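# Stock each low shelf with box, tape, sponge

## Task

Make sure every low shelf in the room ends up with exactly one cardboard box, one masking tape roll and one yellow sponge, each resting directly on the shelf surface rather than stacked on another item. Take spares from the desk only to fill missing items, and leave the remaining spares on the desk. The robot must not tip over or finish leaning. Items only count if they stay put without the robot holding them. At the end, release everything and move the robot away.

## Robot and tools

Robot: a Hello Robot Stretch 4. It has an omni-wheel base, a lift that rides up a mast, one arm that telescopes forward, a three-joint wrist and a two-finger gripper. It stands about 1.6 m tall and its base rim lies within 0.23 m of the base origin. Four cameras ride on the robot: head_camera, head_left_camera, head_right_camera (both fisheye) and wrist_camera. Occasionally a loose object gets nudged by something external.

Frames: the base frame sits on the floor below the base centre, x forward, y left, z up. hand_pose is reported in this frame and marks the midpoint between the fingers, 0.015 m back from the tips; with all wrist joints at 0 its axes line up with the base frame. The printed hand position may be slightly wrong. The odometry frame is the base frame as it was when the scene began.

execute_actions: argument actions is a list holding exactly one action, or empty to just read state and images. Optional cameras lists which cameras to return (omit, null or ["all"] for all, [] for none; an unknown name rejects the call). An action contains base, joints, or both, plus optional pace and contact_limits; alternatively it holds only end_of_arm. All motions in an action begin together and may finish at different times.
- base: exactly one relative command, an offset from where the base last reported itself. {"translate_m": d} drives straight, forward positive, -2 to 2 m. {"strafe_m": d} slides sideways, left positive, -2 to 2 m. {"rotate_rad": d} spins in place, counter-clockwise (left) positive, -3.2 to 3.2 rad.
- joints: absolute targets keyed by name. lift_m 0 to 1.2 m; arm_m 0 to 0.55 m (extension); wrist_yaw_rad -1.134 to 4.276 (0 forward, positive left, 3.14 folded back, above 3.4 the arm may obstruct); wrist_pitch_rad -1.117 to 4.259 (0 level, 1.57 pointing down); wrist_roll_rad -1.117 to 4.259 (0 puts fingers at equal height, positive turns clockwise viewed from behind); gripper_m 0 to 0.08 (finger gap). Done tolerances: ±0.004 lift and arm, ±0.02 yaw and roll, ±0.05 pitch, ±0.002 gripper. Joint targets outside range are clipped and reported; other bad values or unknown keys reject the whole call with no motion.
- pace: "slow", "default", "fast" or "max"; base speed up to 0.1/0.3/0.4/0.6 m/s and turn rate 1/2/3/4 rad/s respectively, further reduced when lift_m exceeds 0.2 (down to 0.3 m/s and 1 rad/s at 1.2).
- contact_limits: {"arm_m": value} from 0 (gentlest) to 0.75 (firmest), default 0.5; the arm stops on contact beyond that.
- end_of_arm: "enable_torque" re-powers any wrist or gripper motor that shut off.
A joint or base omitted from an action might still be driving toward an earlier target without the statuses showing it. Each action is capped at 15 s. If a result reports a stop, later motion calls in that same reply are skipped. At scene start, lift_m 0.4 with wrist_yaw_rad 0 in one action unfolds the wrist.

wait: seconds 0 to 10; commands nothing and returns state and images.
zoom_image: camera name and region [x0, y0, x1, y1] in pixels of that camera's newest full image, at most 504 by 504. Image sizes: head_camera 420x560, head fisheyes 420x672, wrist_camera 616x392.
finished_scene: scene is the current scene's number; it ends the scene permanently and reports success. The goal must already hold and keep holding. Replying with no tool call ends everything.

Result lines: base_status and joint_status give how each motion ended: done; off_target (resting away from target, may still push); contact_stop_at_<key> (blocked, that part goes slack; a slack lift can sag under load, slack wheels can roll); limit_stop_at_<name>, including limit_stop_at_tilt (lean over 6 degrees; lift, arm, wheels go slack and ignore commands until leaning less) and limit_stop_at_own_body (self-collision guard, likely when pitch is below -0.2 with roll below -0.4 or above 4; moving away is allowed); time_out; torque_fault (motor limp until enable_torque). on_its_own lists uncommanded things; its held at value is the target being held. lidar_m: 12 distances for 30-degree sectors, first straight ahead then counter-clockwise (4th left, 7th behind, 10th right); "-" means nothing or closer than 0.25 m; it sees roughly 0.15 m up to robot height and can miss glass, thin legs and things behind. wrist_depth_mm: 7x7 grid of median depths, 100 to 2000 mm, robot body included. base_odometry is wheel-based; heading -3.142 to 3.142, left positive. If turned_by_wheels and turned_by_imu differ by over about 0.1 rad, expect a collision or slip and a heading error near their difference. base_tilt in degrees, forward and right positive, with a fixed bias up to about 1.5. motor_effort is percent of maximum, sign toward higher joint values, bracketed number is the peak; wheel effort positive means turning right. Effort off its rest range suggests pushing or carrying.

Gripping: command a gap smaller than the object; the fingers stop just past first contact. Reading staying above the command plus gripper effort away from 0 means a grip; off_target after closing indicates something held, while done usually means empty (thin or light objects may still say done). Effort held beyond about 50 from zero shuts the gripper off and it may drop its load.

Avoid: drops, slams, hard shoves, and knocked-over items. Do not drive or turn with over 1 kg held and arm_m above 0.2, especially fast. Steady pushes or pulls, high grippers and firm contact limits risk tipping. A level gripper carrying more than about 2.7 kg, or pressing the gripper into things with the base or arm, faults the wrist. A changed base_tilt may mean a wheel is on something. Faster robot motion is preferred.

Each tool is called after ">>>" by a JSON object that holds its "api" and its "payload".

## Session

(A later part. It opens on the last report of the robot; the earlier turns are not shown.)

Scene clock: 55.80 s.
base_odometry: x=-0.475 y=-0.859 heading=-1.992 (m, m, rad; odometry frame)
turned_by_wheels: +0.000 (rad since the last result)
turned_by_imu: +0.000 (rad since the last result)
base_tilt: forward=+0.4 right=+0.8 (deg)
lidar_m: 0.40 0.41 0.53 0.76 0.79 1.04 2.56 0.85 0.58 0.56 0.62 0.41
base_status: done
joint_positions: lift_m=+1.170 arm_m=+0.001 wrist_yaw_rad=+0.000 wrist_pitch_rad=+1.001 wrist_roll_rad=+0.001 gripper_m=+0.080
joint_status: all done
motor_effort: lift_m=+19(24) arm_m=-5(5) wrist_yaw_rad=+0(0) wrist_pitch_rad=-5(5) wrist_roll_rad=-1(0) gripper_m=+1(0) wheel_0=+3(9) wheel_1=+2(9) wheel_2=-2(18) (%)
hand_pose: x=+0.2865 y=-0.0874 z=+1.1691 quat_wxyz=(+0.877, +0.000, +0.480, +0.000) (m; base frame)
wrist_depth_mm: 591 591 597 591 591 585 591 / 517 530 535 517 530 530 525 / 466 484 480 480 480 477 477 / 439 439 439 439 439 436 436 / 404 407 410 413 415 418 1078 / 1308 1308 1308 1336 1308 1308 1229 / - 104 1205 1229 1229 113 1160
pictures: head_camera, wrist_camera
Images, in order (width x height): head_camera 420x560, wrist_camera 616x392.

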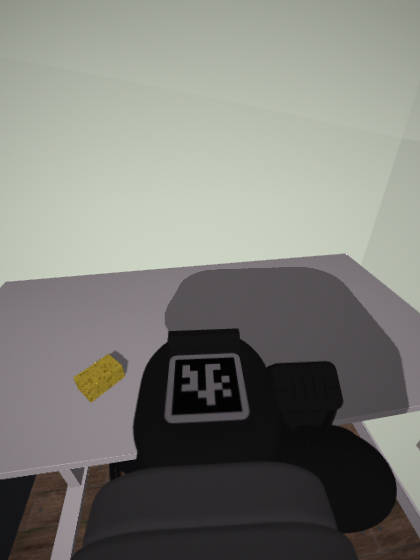

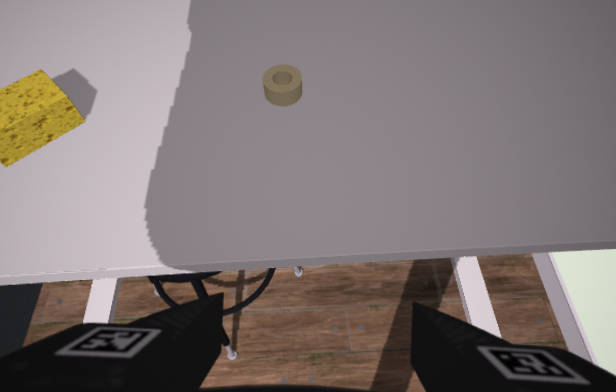

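>>> {"api": "execute_actions", "payload": {"actions": [{"base": {"strafe_m": 0.053}, "joints": {"lift_m": 1.05, "wrist_pitch_rad": 1.3, "arm_m": 0.397}, "pace": "fast"}], "cameras": ["wrist_camera"]}}

Scene clock: 58.60 s.
base_odometry: x=-0.426 y=-0.881 heading=-1.992 (m, m, rad; odometry frame)
turned_by_wheels: +0.000 (rad since the last result)
turned_by_imu: +0.000 (rad since the last result)
base_tilt: forward=+0.4 right=+0.8 (deg)
lidar_m: 0.36 0.41 0.50 0.71 0.72 0.98 2.54 0.92 0.63 0.62 0.62 0.41
base_status: done
joint_positions: lift_m=+1.050 arm_m=+0.396 wrist_yaw_rad=+0.000 wrist_pitch_rad=+1.300 wrist_roll_rad=+0.000 gripper_m=+0.080
joint_status: all done
motor_effort: lift_m=+17(17) arm_m=+6(8) wrist_yaw_rad=+0(2) wrist_pitch_rad=-1(2) wrist_roll_rad=+0(0) gripper_m=+0(2) wheel_0=-4(10) wheel_1=+0(12) wheel_2=+0(0) (%)
hand_pose: x=+0.6237 y=-0.0874 z=+1.0234 quat_wxyz=(+0.796, +0.000, +0.605, +0.000) (m; base frame)
wrist_depth_mm: 270 268 267 266 265 264 263 / 258 257 258 256 254 253 252 / 249 248 248 247 245 243 244 / 240 239 239 237 237 236 235 / 232 231 230 226 229 228 227 / 225 224 220 200 220 220 220 / - 104 213 214 212 113 -
pictures: wrist_camera
Images, in order (width x height): wrist_camera 616x392.

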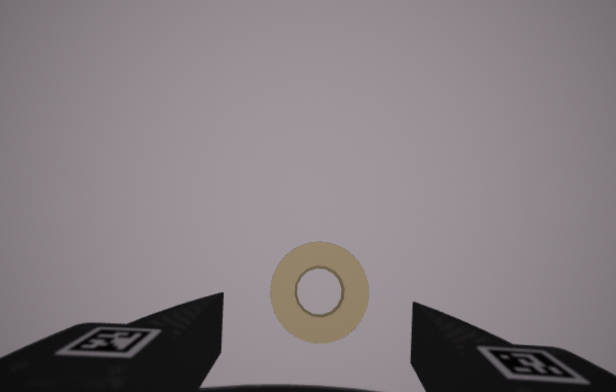

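>>> {"api": "execute_actions", "payload": {"actions": [{"joints": {"lift_m": 1.004, "arm_m": 0.413}}], "cameras": ["wrist_camera"]}}

>>> {"api": "execute_actions", "payload": {"actions": [{"joints": {"gripper_m": 0.03}}], "cameras": ["wrist_camera"]}}

Scene clock: 60.03 s.
base_odometry: x=-0.426 y=-0.881 heading=-1.992 (m, m, rad; odometry frame)
turned_by_wheels: +0.000 (rad since the last result)
turned_by_imu: +0.000 (rad since the last result)
base_tilt: forward=+0.3 right=+0.8 (deg)
lidar_m: 0.37 0.39 0.50 0.71 0.73 0.96 2.54 0.92 0.63 0.62 0.61 0.42
base_status: not commanded
joint_positions: lift_m=+1.004 arm_m=+0.412 wrist_yaw_rad=+0.000 wrist_pitch_rad=+1.301 wrist_roll_rad=+0.000 gripper_m=+0.080
joint_status: all done
motor_effort: lift_m=+17(18) arm_m=+6(5) wrist_yaw_rad=+1(0) wrist_pitch_rad=-1(1) wrist_roll_rad=+0(0) gripper_m=+2(0) wheel_0=-4(4) wheel_1=+1(1) wheel_2=+0(0) (%)
hand_pose: x=+0.6397 y=-0.0874 z=+0.9774 quat_wxyz=(+0.796, +0.000, +0.605, +0.000) (m; base frame)
wrist_depth_mm: 216 215 213 213 211 210 209 / 208 206 206 204 204 202 202 / 200 199 198 197 196 195 194 / 193 191 191 190 189 189 187 / 186 185 184 183 182 182 182 / 179 179 176 154 175 176 175 / - 104 165 150 150 113 -
pictures: wrist_camera
Images, in order (width x height): wrist_camera 616x392.

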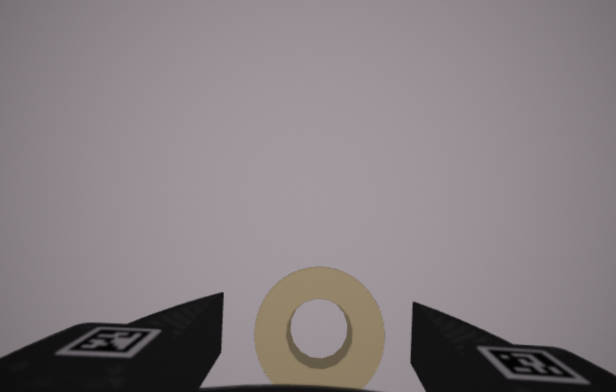

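Scene clock: 61.13 s.
base_odometry: x=-0.426 y=-0.881 heading=-1.992 (m, m, rad; odometry frame)
turned_by_wheels: +0.000 (rad since the last result)
turned_by_imu: +0.000 (rad since the last result)
base_tilt: forward=+0.3 right=+0.7 (deg)
lidar_m: 0.38 0.39 0.51 0.71 0.74 0.94 2.52 0.92 0.62 0.62 0.61 0.41
base_status: not commanded
joint_positions: lift_m=+1.004 arm_m=+0.412 wrist_yaw_rad=+0.000 wrist_pitch_rad=+1.301 wrist_roll_rad=+0.000 gripper_m=+0.048
joint_status: gripper_m off_target (ended at +0.048, target +0.030)
on_its_own: gripper_m is held at +0.042, not at your +0.030, by its contact guard: the fingers met something
motor_effort: lift_m=+17(17) arm_m=+6(6) wrist_yaw_rad=+1(1) wrist_pitch_rad=-2(2) wrist_roll_rad=+0(0) gripper_m=-41(41) wheel_0=-4(4) wheel_1=+0(1) wheel_2=+0(0) (%)
hand_pose: x=+0.6397 y=-0.0874 z=+0.9774 quat_wxyz=(+0.796, +0.000, +0.605, +0.000) (m; base frame)
wrist_depth_mm: 216 214 213 213 212 211 209 / 208 206 206 205 204 202 202 / 199 199 198 197 196 195 194 / 193 191 191 190 189 188 187 / 186 185 184 183 182 181 182 / 179 179 163 155 154 176 175 / 175 - 116 149 140 109 171
pictures: wrist_camera
Images, in order (width x height): wrist_camera 616x392.

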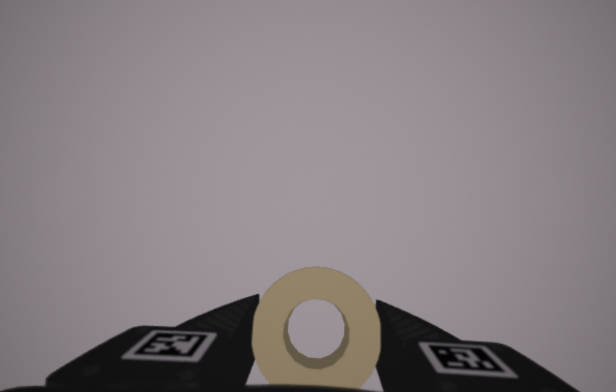

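>>> {"api": "execute_actions", "payload": {"actions": [{"joints": {"lift_m": 1.04}, "pace": "fast"}], "cameras": []}}

>>> {"api": "execute_actions", "payload": {"actions": [{"base": {"translate_m": -2.0}, "joints": {"arm_m": 0.0}, "pace": "max"}], "cameras": ["wrist_camera"]}}

Scene clock: 62.83 s.
base_odometry: x=-0.426 y=-0.881 heading=-1.992 (m, m, rad; odometry frame)
turned_by_wheels: +0.000 (rad since the last result)
turned_by_imu: +0.000 (rad since the last result)
base_tilt: forward=+0.3 right=+0.8 (deg)
lidar_m: 0.36 0.40 0.48 0.71 0.74 0.98 2.53 0.93 0.62 0.61 0.61 0.41
base_status: not commanded
joint_positions: lift_m=+1.040 arm_m=+0.412 wrist_yaw_rad=+0.000 wrist_pitch_rad=+1.301 wrist_roll_rad=+0.000 gripper_m=+0.048
joint_status: all done
on_its_own: gripper_m is held at +0.042, not at your +0.030, by its contact guard: the fingers met something
motor_effort: lift_m=+21(21) arm_m=+6(6) wrist_yaw_rad=+0(1) wrist_pitch_rad=+0(2) wrist_roll_rad=+0(1) gripper_m=-42(40) wheel_0=-4(4) wheel_1=+1(0) wheel_2=+0(0) (%)
hand_pose: x=+0.6397 y=-0.0874 z=+1.0131 quat_wxyz=(+0.796, +0.000, +0.605, +0.000) (m; base frame)
wrist_depth_mm: 257 257 254 254 252 252 249 / 247 247 245 245 243 241 240 / 237 237 236 235 235 233 232 / 229 229 228 226 225 224 224 / 223 220 220 220 217 216 216 / 215 213 163 155 155 211 209 / 208 - 116 149 140 109 204
pictures: none
No camera images: the call's "cameras" was empty. Leave "cameras" out to get every camera's image.

Scene clock: 70.07 s.
base_odometry: x=+0.392 y=+0.944 heading=-1.992 (m, m, rad; odometry frame)
turned_by_wheels: +0.000 (rad since the last result)
turned_by_imu: +0.001 (rad since the last result)
base_tilt: forward=+0.4 right=+0.7 (deg)
lidar_m: 2.37 0.85 0.65 2.94 0.91 0.61 0.54 0.53 0.71 1.16 0.95 1.00
base_status: done
joint_positions: lift_m=+1.040 arm_m=+0.001 wrist_yaw_rad=+0.000 wrist_pitch_rad=+1.301 wrist_roll_rad=+0.001 gripper_m=+0.048
joint_status: all done
on_its_own: gripper_m is held at +0.042, not at your +0.030, by its contact guard: the fingers met something
motor_effort: lift_m=+21(21) arm_m=-6(7) wrist_yaw_rad=+1(1) wrist_pitch_rad=-3(3) wrist_roll_rad=-1(0) gripper_m=-40(40) wheel_0=-5(9) wheel_1=-4(9) wheel_2=+4(14) (%)
hand_pose: x=+0.2285 y=-0.0874 z=+1.0131 quat_wxyz=(+0.796, +0.000, +0.606, +0.000) (m; base frame)
wrist_depth_mm: 1008 1336 1366 1366 1366 1336 1229 / 1008 1336 1308 1336 1281 1281 1160 / 1008 1281 1255 1255 1255 1255 1160 / 976 1229 1205 1205 1205 1182 1205 / 1118 1182 1182 1160 1160 1182 1160 / 1160 1138 163 155 155 1138 1118 / 1118 - 116 149 140 109 1078
pictures: wrist_camera
Images, in order (width x height): wrist_camera 616x392.

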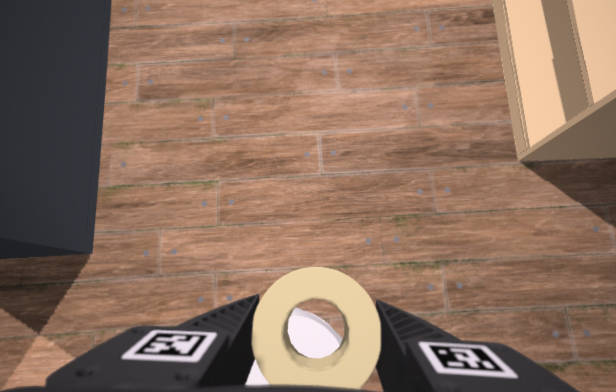

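>>> {"api": "execute_actions", "payload": {"actions": [{"base": {"rotate_rad": 1.65}, "joints": {"lift_m": 0.5}, "pace": "fast"}], "cameras": ["head_camera"]}}

Scene clock: 72.67 s.
base_odometry: x=+0.392 y=+0.944 heading=-0.344 (m, m, rad; odometry frame)
turned_by_wheels: +1.649 (rad since the last result)
turned_by_imu: +1.674 (rad since the last result)
base_tilt: forward=+0.3 right=+0.8 (deg)
lidar_m: 2.18 0.81 0.57 0.50 0.51 0.79 1.16 0.96 1.07 2.19 0.76 0.66
base_status: done
joint_positions: lift_m=+0.500 arm_m=+0.001 wrist_yaw_rad=+0.000 wrist_pitch_rad=+1.301 wrist_roll_rad=+0.001 gripper_m=+0.048
joint_status: all done
on_its_own: gripper_m is held at +0.042, not at your +0.030, by its contact guard: the fingers met something
motor_effort: lift_m=+18(17) arm_m=-5(5) wrist_yaw_rad=+1(2) wrist_pitch_rad=-3(3) wrist_roll_rad=-1(1) gripper_m=-40(39) wheel_0=-6(10) wheel_1=-4(8) wheel_2=-4(11) (%)
hand_pose: x=+0.2286 y=-0.0874 z=+0.4734 quat_wxyz=(+0.796, +0.000, +0.606, +0.000) (m; base frame)
wrist_depth_mm: 741 741 732 741 732 715 496 / 715 707 707 699 707 691 580 / 691 683 683 683 676 676 668 / 668 661 654 654 647 647 647 / 640 640 634 627 627 634 615 / 621 621 163 155 155 603 603 / 603 - 116 149 140 109 585
pictures: head_camera
Images, in order (width x height): head_camera 420x560.

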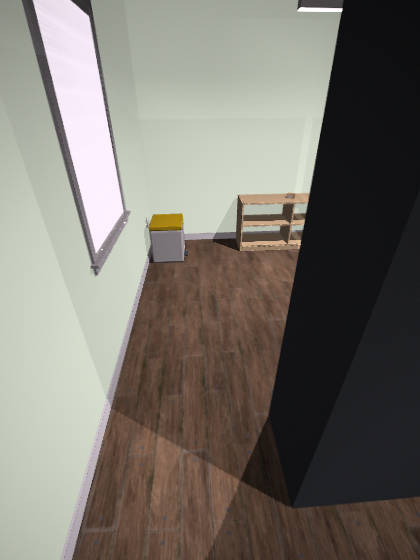

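>>> {"api": "execute_actions", "payload": {"actions": [{"base": {"translate_m": 2.0}, "joints": {"lift_m": 0.74}, "pace": "max"}], "cameras": ["head_camera"]}}

Scene clock: 78.53 s.
base_odometry: x=+2.275 y=+0.270 heading=-0.343 (m, m, rad; odometry frame)
turned_by_wheels: +0.000 (rad since the last result)
turned_by_imu: -0.001 (rad since the last result)
base_tilt: forward=+0.3 right=+0.7 (deg)
lidar_m: 0.93 0.84 0.57 0.54 0.55 0.81 1.48 1.04 1.38 2.75 1.71 1.27
base_status: done
joint_positions: lift_m=+0.740 arm_m=+0.001 wrist_yaw_rad=+0.000 wrist_pitch_rad=+1.301 wrist_roll_rad=+0.001 gripper_m=+0.048
joint_status: all done
on_its_own: gripper_m is held at +0.042, not at your +0.030, by its contact guard: the fingers met something
motor_effort: lift_m=+20(24) arm_m=-5(5) wrist_yaw_rad=+0(1) wrist_pitch_rad=-1(2) wrist_roll_rad=-1(1) gripper_m=-40(39) wheel_0=+3(10) wheel_1=+1(9) wheel_2=-2(17) (%)
hand_pose: x=+0.2285 y=-0.0874 z=+0.7132 quat_wxyz=(+0.796, +0.000, +0.606, +0.000) (m; base frame)
wrist_depth_mm: 960 1008 1008 1025 991 1008 991 / 960 991 976 976 976 960 960 / 946 931 946 946 931 931 917 / 904 904 904 904 904 891 878 / 878 878 878 878 866 866 854 / 842 842 163 155 154 831 842 / 820 - 116 149 140 109 798
pictures: head_camera
Images, in order (width x height): head_camera 420x560.

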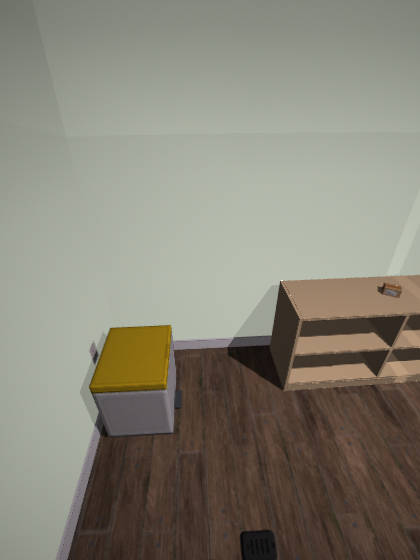

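>>> {"api": "execute_actions", "payload": {"actions": [{"base": {"rotate_rad": -0.453}, "pace": "fast"}], "cameras": []}}

>>> {"api": "execute_actions", "payload": {"actions": [{"base": {"translate_m": 0.81}, "joints": {"arm_m": 0.5, "lift_m": 0.73}, "pace": "fast"}], "cameras": ["head_camera", "wrist_camera"]}}

Scene clock: 80.10 s.
base_odometry: x=+2.275 y=+0.270 heading=-0.796 (m, m, rad; odometry frame)
turned_by_wheels: -0.452 (rad since the last result)
turned_by_imu: -0.460 (rad since the last result)
base_tilt: forward=+0.4 right=+0.7 (deg)
lidar_m: 1.28 0.93 0.78 0.55 0.54 0.57 0.91 1.18 1.04 1.51 2.76 1.56
base_status: done
joint_positions: lift_m=+0.740 arm_m=+0.001 wrist_yaw_rad=+0.000 wrist_pitch_rad=+1.301 wrist_roll_rad=+0.001 gripper_m=+0.048
joint_status: not commanded
on_its_own: gripper_m is held at +0.042, not at your +0.030, by its contact guard: the fingers met something
motor_effort: lift_m=+20(20) arm_m=-5(5) wrist_yaw_rad=+1(0) wrist_pitch_rad=-2(2) wrist_roll_rad=-1(0) gripper_m=-41(40) wheel_0=+3(7) wheel_1=+1(9) wheel_2=+3(11) (%)
hand_pose: x=+0.2285 y=-0.0874 z=+0.7132 quat_wxyz=(+0.796, +0.000, +0.606, +0.000) (m; base frame)
wrist_depth_mm: 991 1025 1008 1025 1025 1008 1008 / 976 976 976 960 976 976 946 / 946 960 946 946 946 931 931 / 917 917 917 891 891 891 891 / 878 866 891 866 866 866 854 / 866 842 163 155 155 831 842 / 820 - 116 149 140 109 809
pictures: none
No camera images: the call's "cameras" was empty. Leave "cameras" out to get every camera's image.

Scene clock: 83.50 s.
base_odometry: x=+2.842 y=-0.308 heading=-0.796 (m, m, rad; odometry frame)
turned_by_wheels: +0.000 (rad since the last result)
turned_by_imu: +0.000 (rad since the last result)
base_tilt: forward=+0.4 right=+0.7 (deg)
lidar_m: 0.46 0.80 0.70 0.55 0.93 1.00 1.44 1.71 1.81 2.47 1.40 0.58
base_status: done
joint_positions: lift_m=+0.730 arm_m=+0.499 wrist_yaw_rad=+0.000 wrist_pitch_rad=+1.301 wrist_roll_rad=+0.000 gripper_m=+0.048
joint_status: all done
on_its_own: gripper_m is held at +0.042, not at your +0.030, by its contact guard: the fingers met something
motor_effort: lift_m=+18(15) arm_m=+5(5) wrist_yaw_rad=+0(2) wrist_pitch_rad=-1(4) wrist_roll_rad=+0(0) gripper_m=-39(39) wheel_0=+3(11) wheel_1=+1(9) wheel_2=-2(17) (%)
hand_pose: x=+0.7267 y=-0.0874 z=+0.7034 quat_wxyz=(+0.796, +0.000, +0.605, +0.000) (m; base frame)
wrist_depth_mm: 262 290 322 289 287 285 283 / 303 320 277 277 276 273 273 / 271 270 267 267 266 264 263 / 262 260 258 256 256 255 253 / 252 251 249 249 248 247 245 / 244 242 163 155 155 238 237 / 237 - 116 149 140 109 231
pictures: head_camera, wrist_camera
Images, in order (width x height): head_camera 420x560, wrist_camera 616x392.

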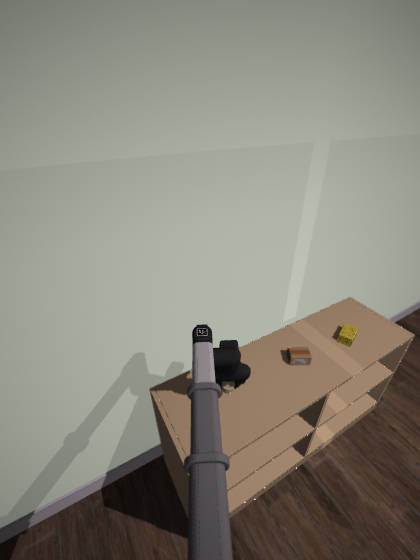

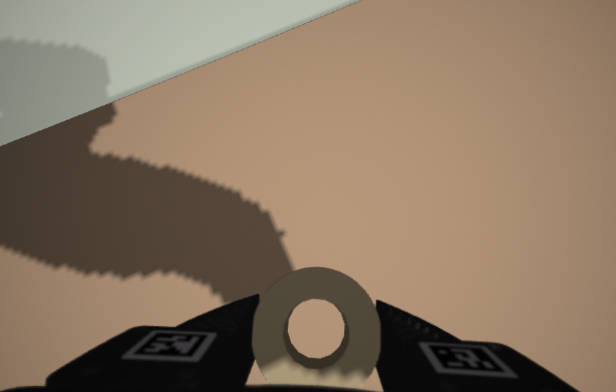

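>>> {"api": "execute_actions", "payload": {"actions": [{"joints": {"lift_m": 0.666}, "pace": "slow"}], "cameras": ["wrist_camera"]}}

Scene clock: 85.10 s.
base_odometry: x=+2.842 y=-0.308 heading=-0.796 (m, m, rad; odometry frame)
turned_by_wheels: +0.000 (rad since the last result)
turned_by_imu: +0.000 (rad since the last result)
base_tilt: forward=+0.4 right=+0.7 (deg)
lidar_m: 0.46 0.79 0.69 0.55 0.93 1.00 1.45 1.70 1.81 2.47 1.38 0.57
base_status: not commanded
joint_positions: lift_m=+0.666 arm_m=+0.499 wrist_yaw_rad=+0.000 wrist_pitch_rad=+1.301 wrist_roll_rad=+0.000 gripper_m=+0.048
joint_status: all done
on_its_own: gripper_m is held at +0.042, not at your +0.030, by its contact guard: the fingers met something
motor_effort: lift_m=+17(18) arm_m=+5(5) wrist_yaw_rad=+0(1) wrist_pitch_rad=-2(1) wrist_roll_rad=+0(0) gripper_m=-40(41) wheel_0=+3(3) wheel_1=+1(2) wheel_2=-2(2) (%)
hand_pose: x=+0.7267 y=-0.0874 z=+0.6394 quat_wxyz=(+0.796, +0.000, +0.605, +0.000) (m; base frame)
wrist_depth_mm: 254 216 216 215 214 212 211 / 209 208 208 206 206 204 204 / 201 200 199 199 198 197 196 / 194 193 193 191 190 190 189 / 187 187 186 186 184 183 183 / 181 180 163 155 155 177 177 / 176 - 116 150 140 109 172
pictures: wrist_camera
Images, in order (width x height): wrist_camera 616x392.

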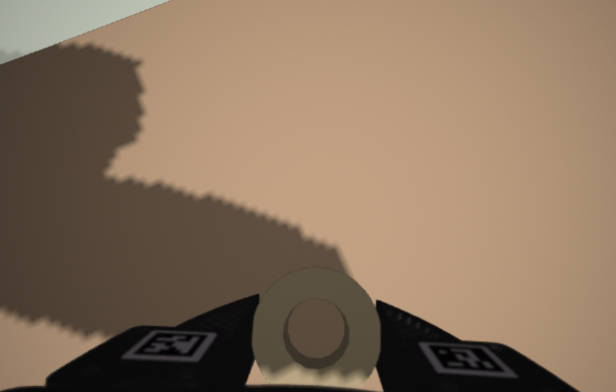

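>>> {"api": "execute_actions", "payload": {"actions": []}}

Scene clock: 85.43 s.
base_odometry: x=+2.842 y=-0.308 heading=-0.796 (m, m, rad; odometry frame)
turned_by_wheels: +0.000 (rad since the last result)
turned_by_imu: +0.000 (rad since the last result)
base_tilt: forward=+0.5 right=+0.8 (deg)
lidar_m: 0.46 0.78 0.70 0.56 0.93 1.01 1.45 1.71 1.82 2.47 1.40 0.58
base_status: not commanded
joint_positions: lift_m=+0.666 arm_m=+0.499 wrist_yaw_rad=+0.000 wrist_pitch_rad=+1.301 wrist_roll_rad=+0.000 gripper_m=+0.048
joint_status: all done
on_its_own: gripper_m is held at +0.042, not at your +0.030, by its contact guard: the fingers met something
motor_effort: lift_m=+17(18) arm_m=+5(5) wrist_yaw_rad=+0(1) wrist_pitch_rad=-1(1) wrist_roll_rad=+0(0) gripper_m=-40(41) wheel_0=+3(3) wheel_1=+2(2) wheel_2=-2(2) (%)
hand_pose: x=+0.7267 y=-0.0874 z=+0.6394 quat_wxyz=(+0.796, +0.000, +0.605, +0.000) (m; base frame)
wrist_depth_mm: 254 216 216 215 213 212 211 / 209 209 208 206 205 204 204 / 202 200 200 198 198 197 196 / 195 194 193 191 190 190 189 / 187 187 186 186 185 184 182 / 181 181 163 155 155 178 177 / 176 - 116 150 140 109 172
pictures: head_camera, head_left_camera, head_right_camera, wrist_camera
Images, in order (width x height): head_camera 420x560, head_left_camera 420x672, head_right_camera 420x672, wrist_camera 616x392.

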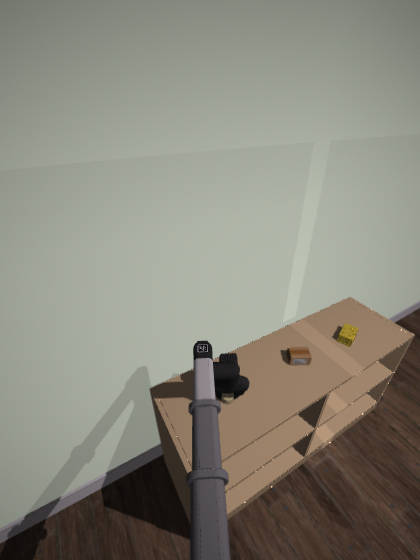

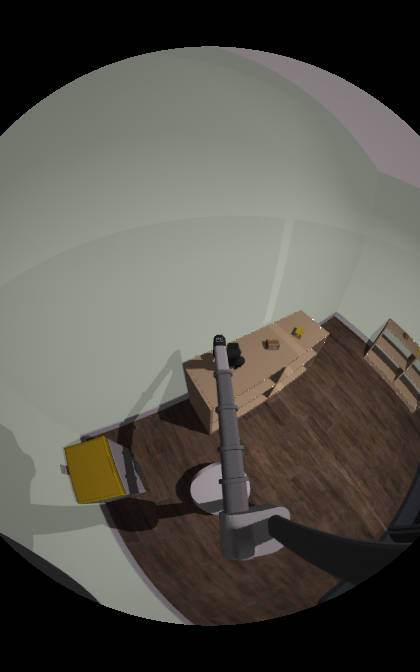

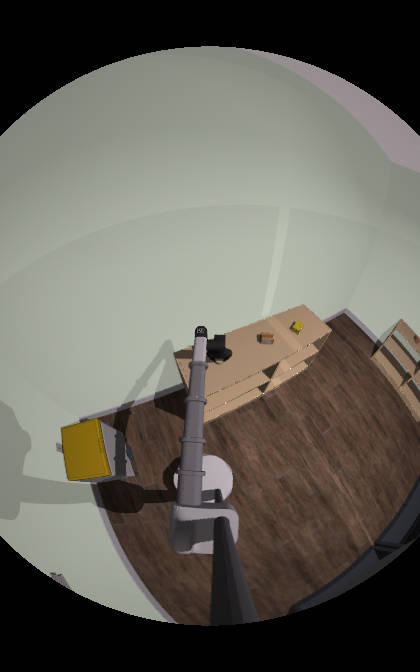

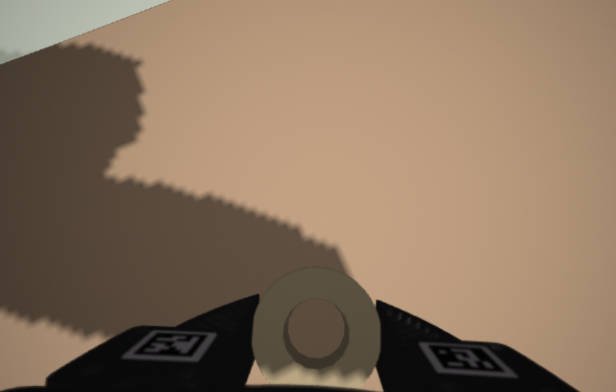

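>>> {"api": "execute_actions", "payload": {"actions": [{"joints": {"gripper_m": 0.08, "lift_m": 0.665}}], "cameras": ["wrist_camera"]}}

>>> {"api": "execute_actions", "payload": {"actions": [{"joints": {"lift_m": 0.74}, "pace": "fast"}], "cameras": ["wrist_camera"]}}

Scene clock: 86.63 s.
base_odometry: x=+2.842 y=-0.308 heading=-0.796 (m, m, rad; odometry frame)
turned_by_wheels: +0.000 (rad since the last result)
turned_by_imu: +0.000 (rad since the last result)
base_tilt: forward=+0.3 right=+0.7 (deg)
lidar_m: 0.44 0.81 0.72 0.56 0.93 1.01 1.45 1.71 1.82 2.45 1.40 0.59
base_status: not commanded
joint_positions: lift_m=+0.665 arm_m=+0.499 wrist_yaw_rad=+0.000 wrist_pitch_rad=+1.301 wrist_roll_rad=+0.000 gripper_m=+0.080
joint_status: all done
motor_effort: lift_m=+17(15) arm_m=+5(6) wrist_yaw_rad=+0(0) wrist_pitch_rad=-1(2) wrist_roll_rad=+0(0) gripper_m=+1(40) wheel_0=+3(3) wheel_1=+1(1) wheel_2=-2(2) (%)
hand_pose: x=+0.7267 y=-0.0874 z=+0.6384 quat_wxyz=(+0.796, +0.000, +0.605, +0.000) (m; base frame)
wrist_depth_mm: 254 216 215 213 213 211 210 / 208 208 206 206 204 203 203 / 201 200 199 198 197 196 195 / 193 192 191 191 190 189 188 / 187 186 185 184 183 183 182 / 180 180 177 156 176 177 176 / - 104 158 150 169 113 -
pictures: wrist_camera
Images, in order (width x height): wrist_camera 616x392.

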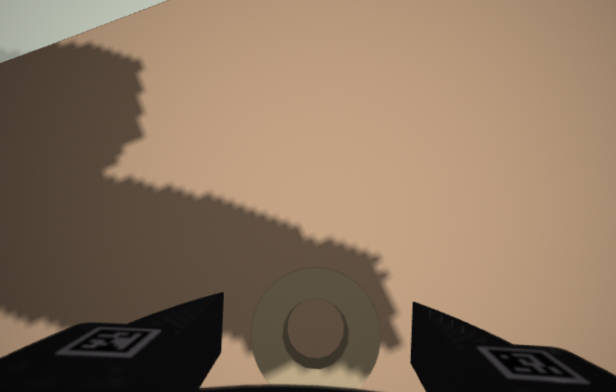

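Scene clock: 87.70 s.
base_odometry: x=+2.842 y=-0.308 heading=-0.796 (m, m, rad; odometry frame)
turned_by_wheels: +0.000 (rad since the last result)
turned_by_imu: +0.000 (rad since the last result)
base_tilt: forward=+0.3 right=+0.7 (deg)
lidar_m: 0.46 0.80 0.72 0.56 0.93 0.98 1.45 1.69 1.80 2.47 1.38 0.57
base_status: not commanded
joint_positions: lift_m=+0.740 arm_m=+0.499 wrist_yaw_rad=+0.000 wrist_pitch_rad=+1.301 wrist_roll_rad=+0.000 gripper_m=+0.080
joint_status: all done
motor_effort: lift_m=+21(24) arm_m=+5(5) wrist_yaw_rad=+0(0) wrist_pitch_rad=-1(1) wrist_roll_rad=+0(0) gripper_m=+0(1) wheel_0=+3(3) wheel_1=+1(1) wheel_2=-2(2) (%)
hand_pose: x=+0.7267 y=-0.0874 z=+0.7131 quat_wxyz=(+0.796, +0.000, +0.605, +0.000) (m; base frame)
wrist_depth_mm: 262 290 327 334 298 297 296 / 304 332 290 289 286 286 283 / 283 281 279 278 277 276 273 / 272 270 268 267 267 265 264 / 262 262 260 258 258 256 255 / 254 252 249 229 249 248 247 / - 104 241 237 239 113 -
pictures: wrist_camera
Images, in order (width x height): wrist_camera 616x392.

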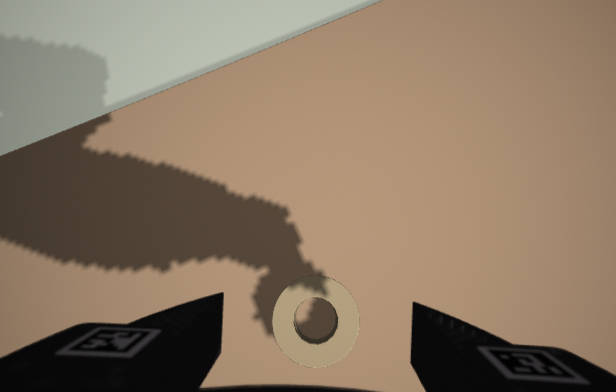

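>>> {"api": "execute_actions", "payload": {"actions": [{"joints": {"arm_m": 0.0}, "base": {"translate_m": -0.2}, "pace": "fast"}]}}

Scene clock: 89.90 s.
base_odometry: x=+2.702 y=-0.165 heading=-0.796 (m, m, rad; odometry frame)
turned_by_wheels: +0.000 (rad since the last result)
turned_by_imu: +0.000 (rad since the last result)
base_tilt: forward=+0.3 right=+0.8 (deg)
lidar_m: 0.65 0.99 0.60 0.57 0.83 0.88 1.27 1.51 1.63 2.33 2.48 0.83
base_status: done
joint_positions: lift_m=+0.740 arm_m=+0.001 wrist_yaw_rad=+0.000 wrist_pitch_rad=+1.301 wrist_roll_rad=+0.001 gripper_m=+0.080
joint_status: all done
motor_effort: lift_m=+21(21) arm_m=-6(7) wrist_yaw_rad=+2(1) wrist_pitch_rad=-3(4) wrist_roll_rad=-1(1) gripper_m=+0(0) wheel_0=-4(8) wheel_1=-2(7) wheel_2=+1(15) (%)
hand_pose: x=+0.2285 y=-0.0874 z=+0.7131 quat_wxyz=(+0.796, +0.000, +0.606, +0.000) (m; base frame)
wrist_depth_mm: 960 1008 1008 917 931 991 991 / 991 991 991 917 960 946 946 / 960 946 946 946 946 946 931 / 917 904 904 904 904 891 891 / 878 878 878 878 878 854 866 / 842 854 654 842 831 842 831 / - 104 609 615 820 113 809
pictures: head_camera, head_left_camera, head_right_camera, wrist_camera
Images, in order (width x height): head_camera 420x560, head_left_camera 420x672, head_right_camera 420x672, wrist_camera 616x392.

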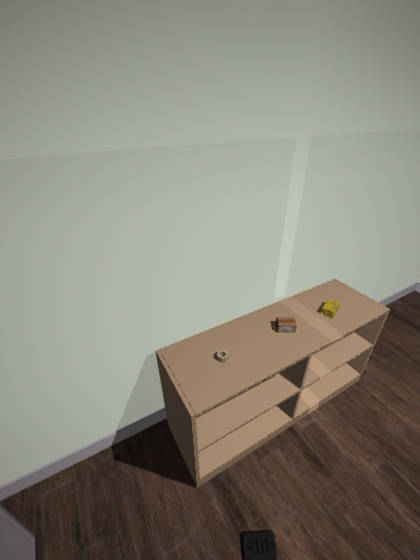

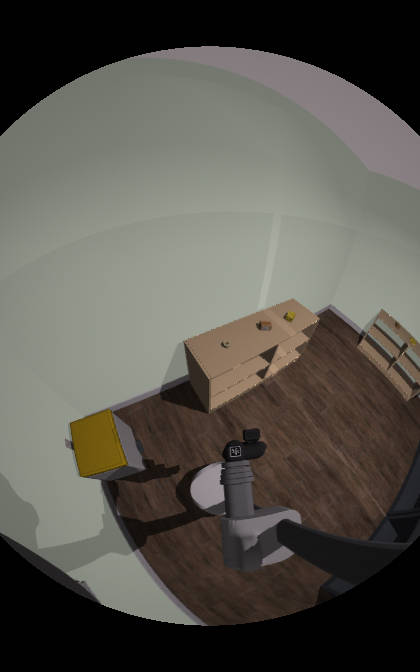

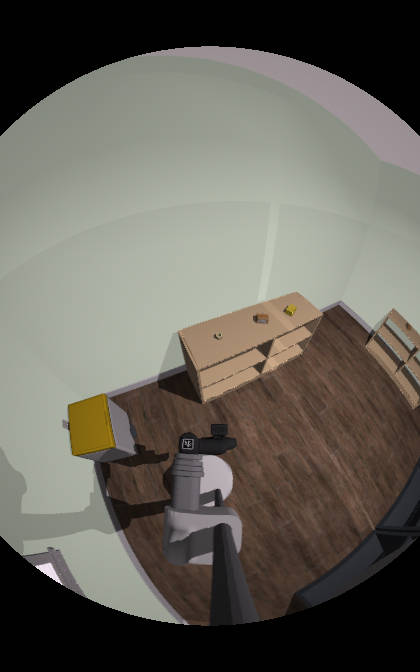

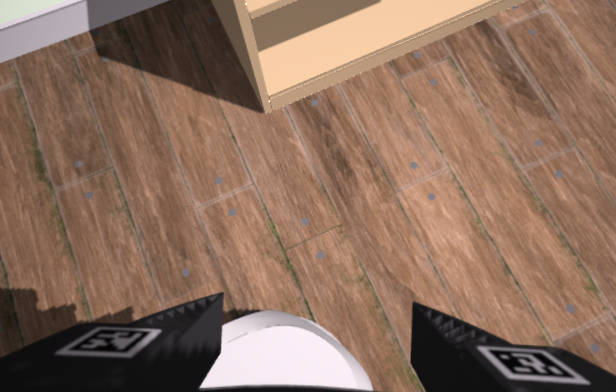

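Let me quickly verify shelf 3 via zoom (no motion needed).

>>> {"api": "zoom_image", "payload": {"camera": "head_left_camera", "region": [340, 290, 420, 410]}}

Region (340, 290, 420, 410) of head_left_camera's 420x672 image, scaled by 4.200, with more detail than that image has.

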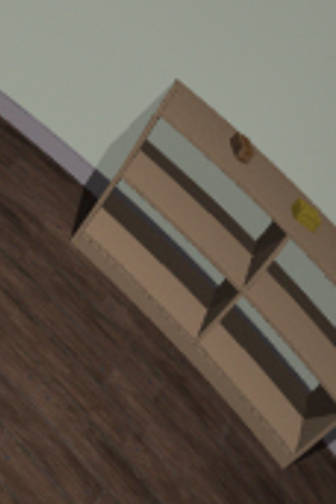

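>>> {"api": "execute_actions", "payload": {"actions": [{"base": {"rotate_rad": -0.5}, "pace": "fast"}], "cameras": ["head_camera", "head_left_camera"]}}

>>> {"api": "zoom_image", "payload": {"camera": "head_left_camera", "region": [260, 240, 420, 400]}}

Scene clock: 91.47 s.
base_odometry: x=+2.702 y=-0.165 heading=-1.295 (m, m, rad; odometry frame)
turned_by_wheels: -0.499 (rad since the last result)
turned_by_imu: -0.507 (rad since the last result)
base_tilt: forward=+0.4 right=+0.8 (deg)
lidar_m: 0.80 0.65 1.00 0.57 0.59 0.84 0.89 1.28 1.52 1.62 2.42 2.47
base_status: done
joint_positions: lift_m=+0.740 arm_m=+0.001 wrist_yaw_rad=+0.000 wrist_pitch_rad=+1.301 wrist_roll_rad=+0.001 gripper_m=+0.080
joint_status: not commanded
motor_effort: lift_m=+21(21) arm_m=-6(6) wrist_yaw_rad=+1(1) wrist_pitch_rad=-3(2) wrist_roll_rad=+0(1) gripper_m=+0(0) wheel_0=+3(10) wheel_1=+1(10) wheel_2=+4(10) (%)
hand_pose: x=+0.2285 y=-0.0874 z=+0.7131 quat_wxyz=(+0.796, +0.000, +0.606, +0.000) (m; base frame)
wrist_depth_mm: 627 931 946 1008 1008 1008 991 / 917 904 976 960 976 946 960 / 946 917 946 946 931 931 917 / 917 904 904 904 904 891 891 / 878 878 878 854 866 854 854 / 854 854 654 831 842 842 831 / - 104 603 615 809 113 820
pictures: head_camera, head_left_camera
Images, in order (width x height): head_camera 420x560, head_left_camera 420x672.

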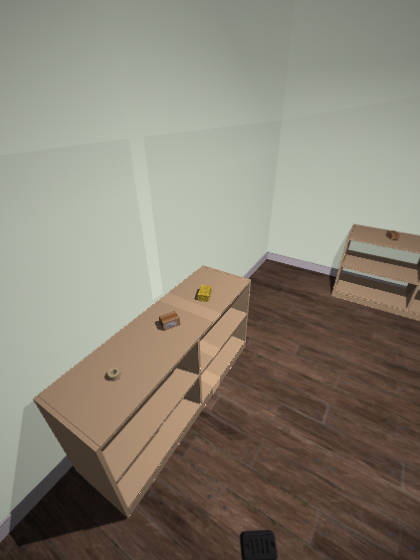

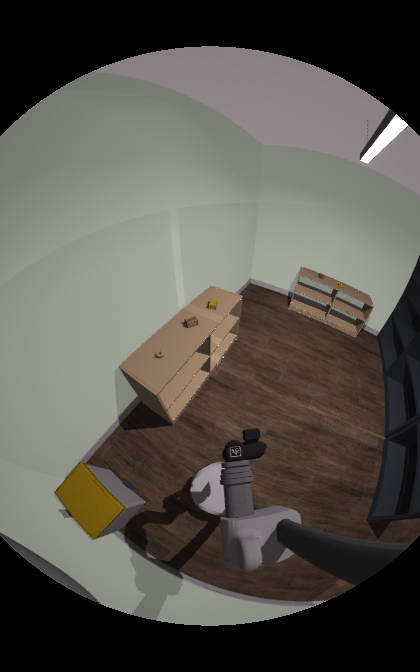

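Region (260, 240, 420, 400) of head_left_camera's 420x672 image, scaled by 3.150, with more detail than that image has.

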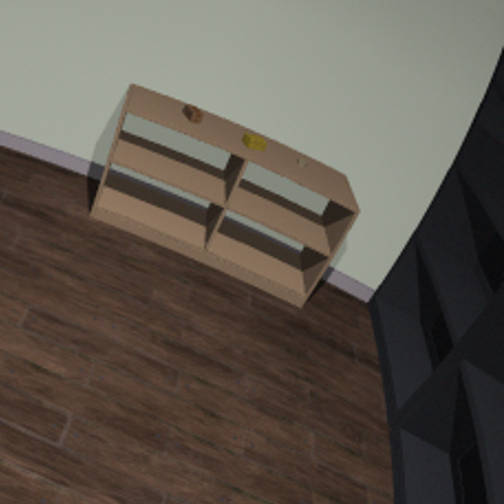

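All three items present on shelf 3 too.

>>> {"api": "finished_scene", "payload": {"scene": 2}}

The scene is finished: the task was done.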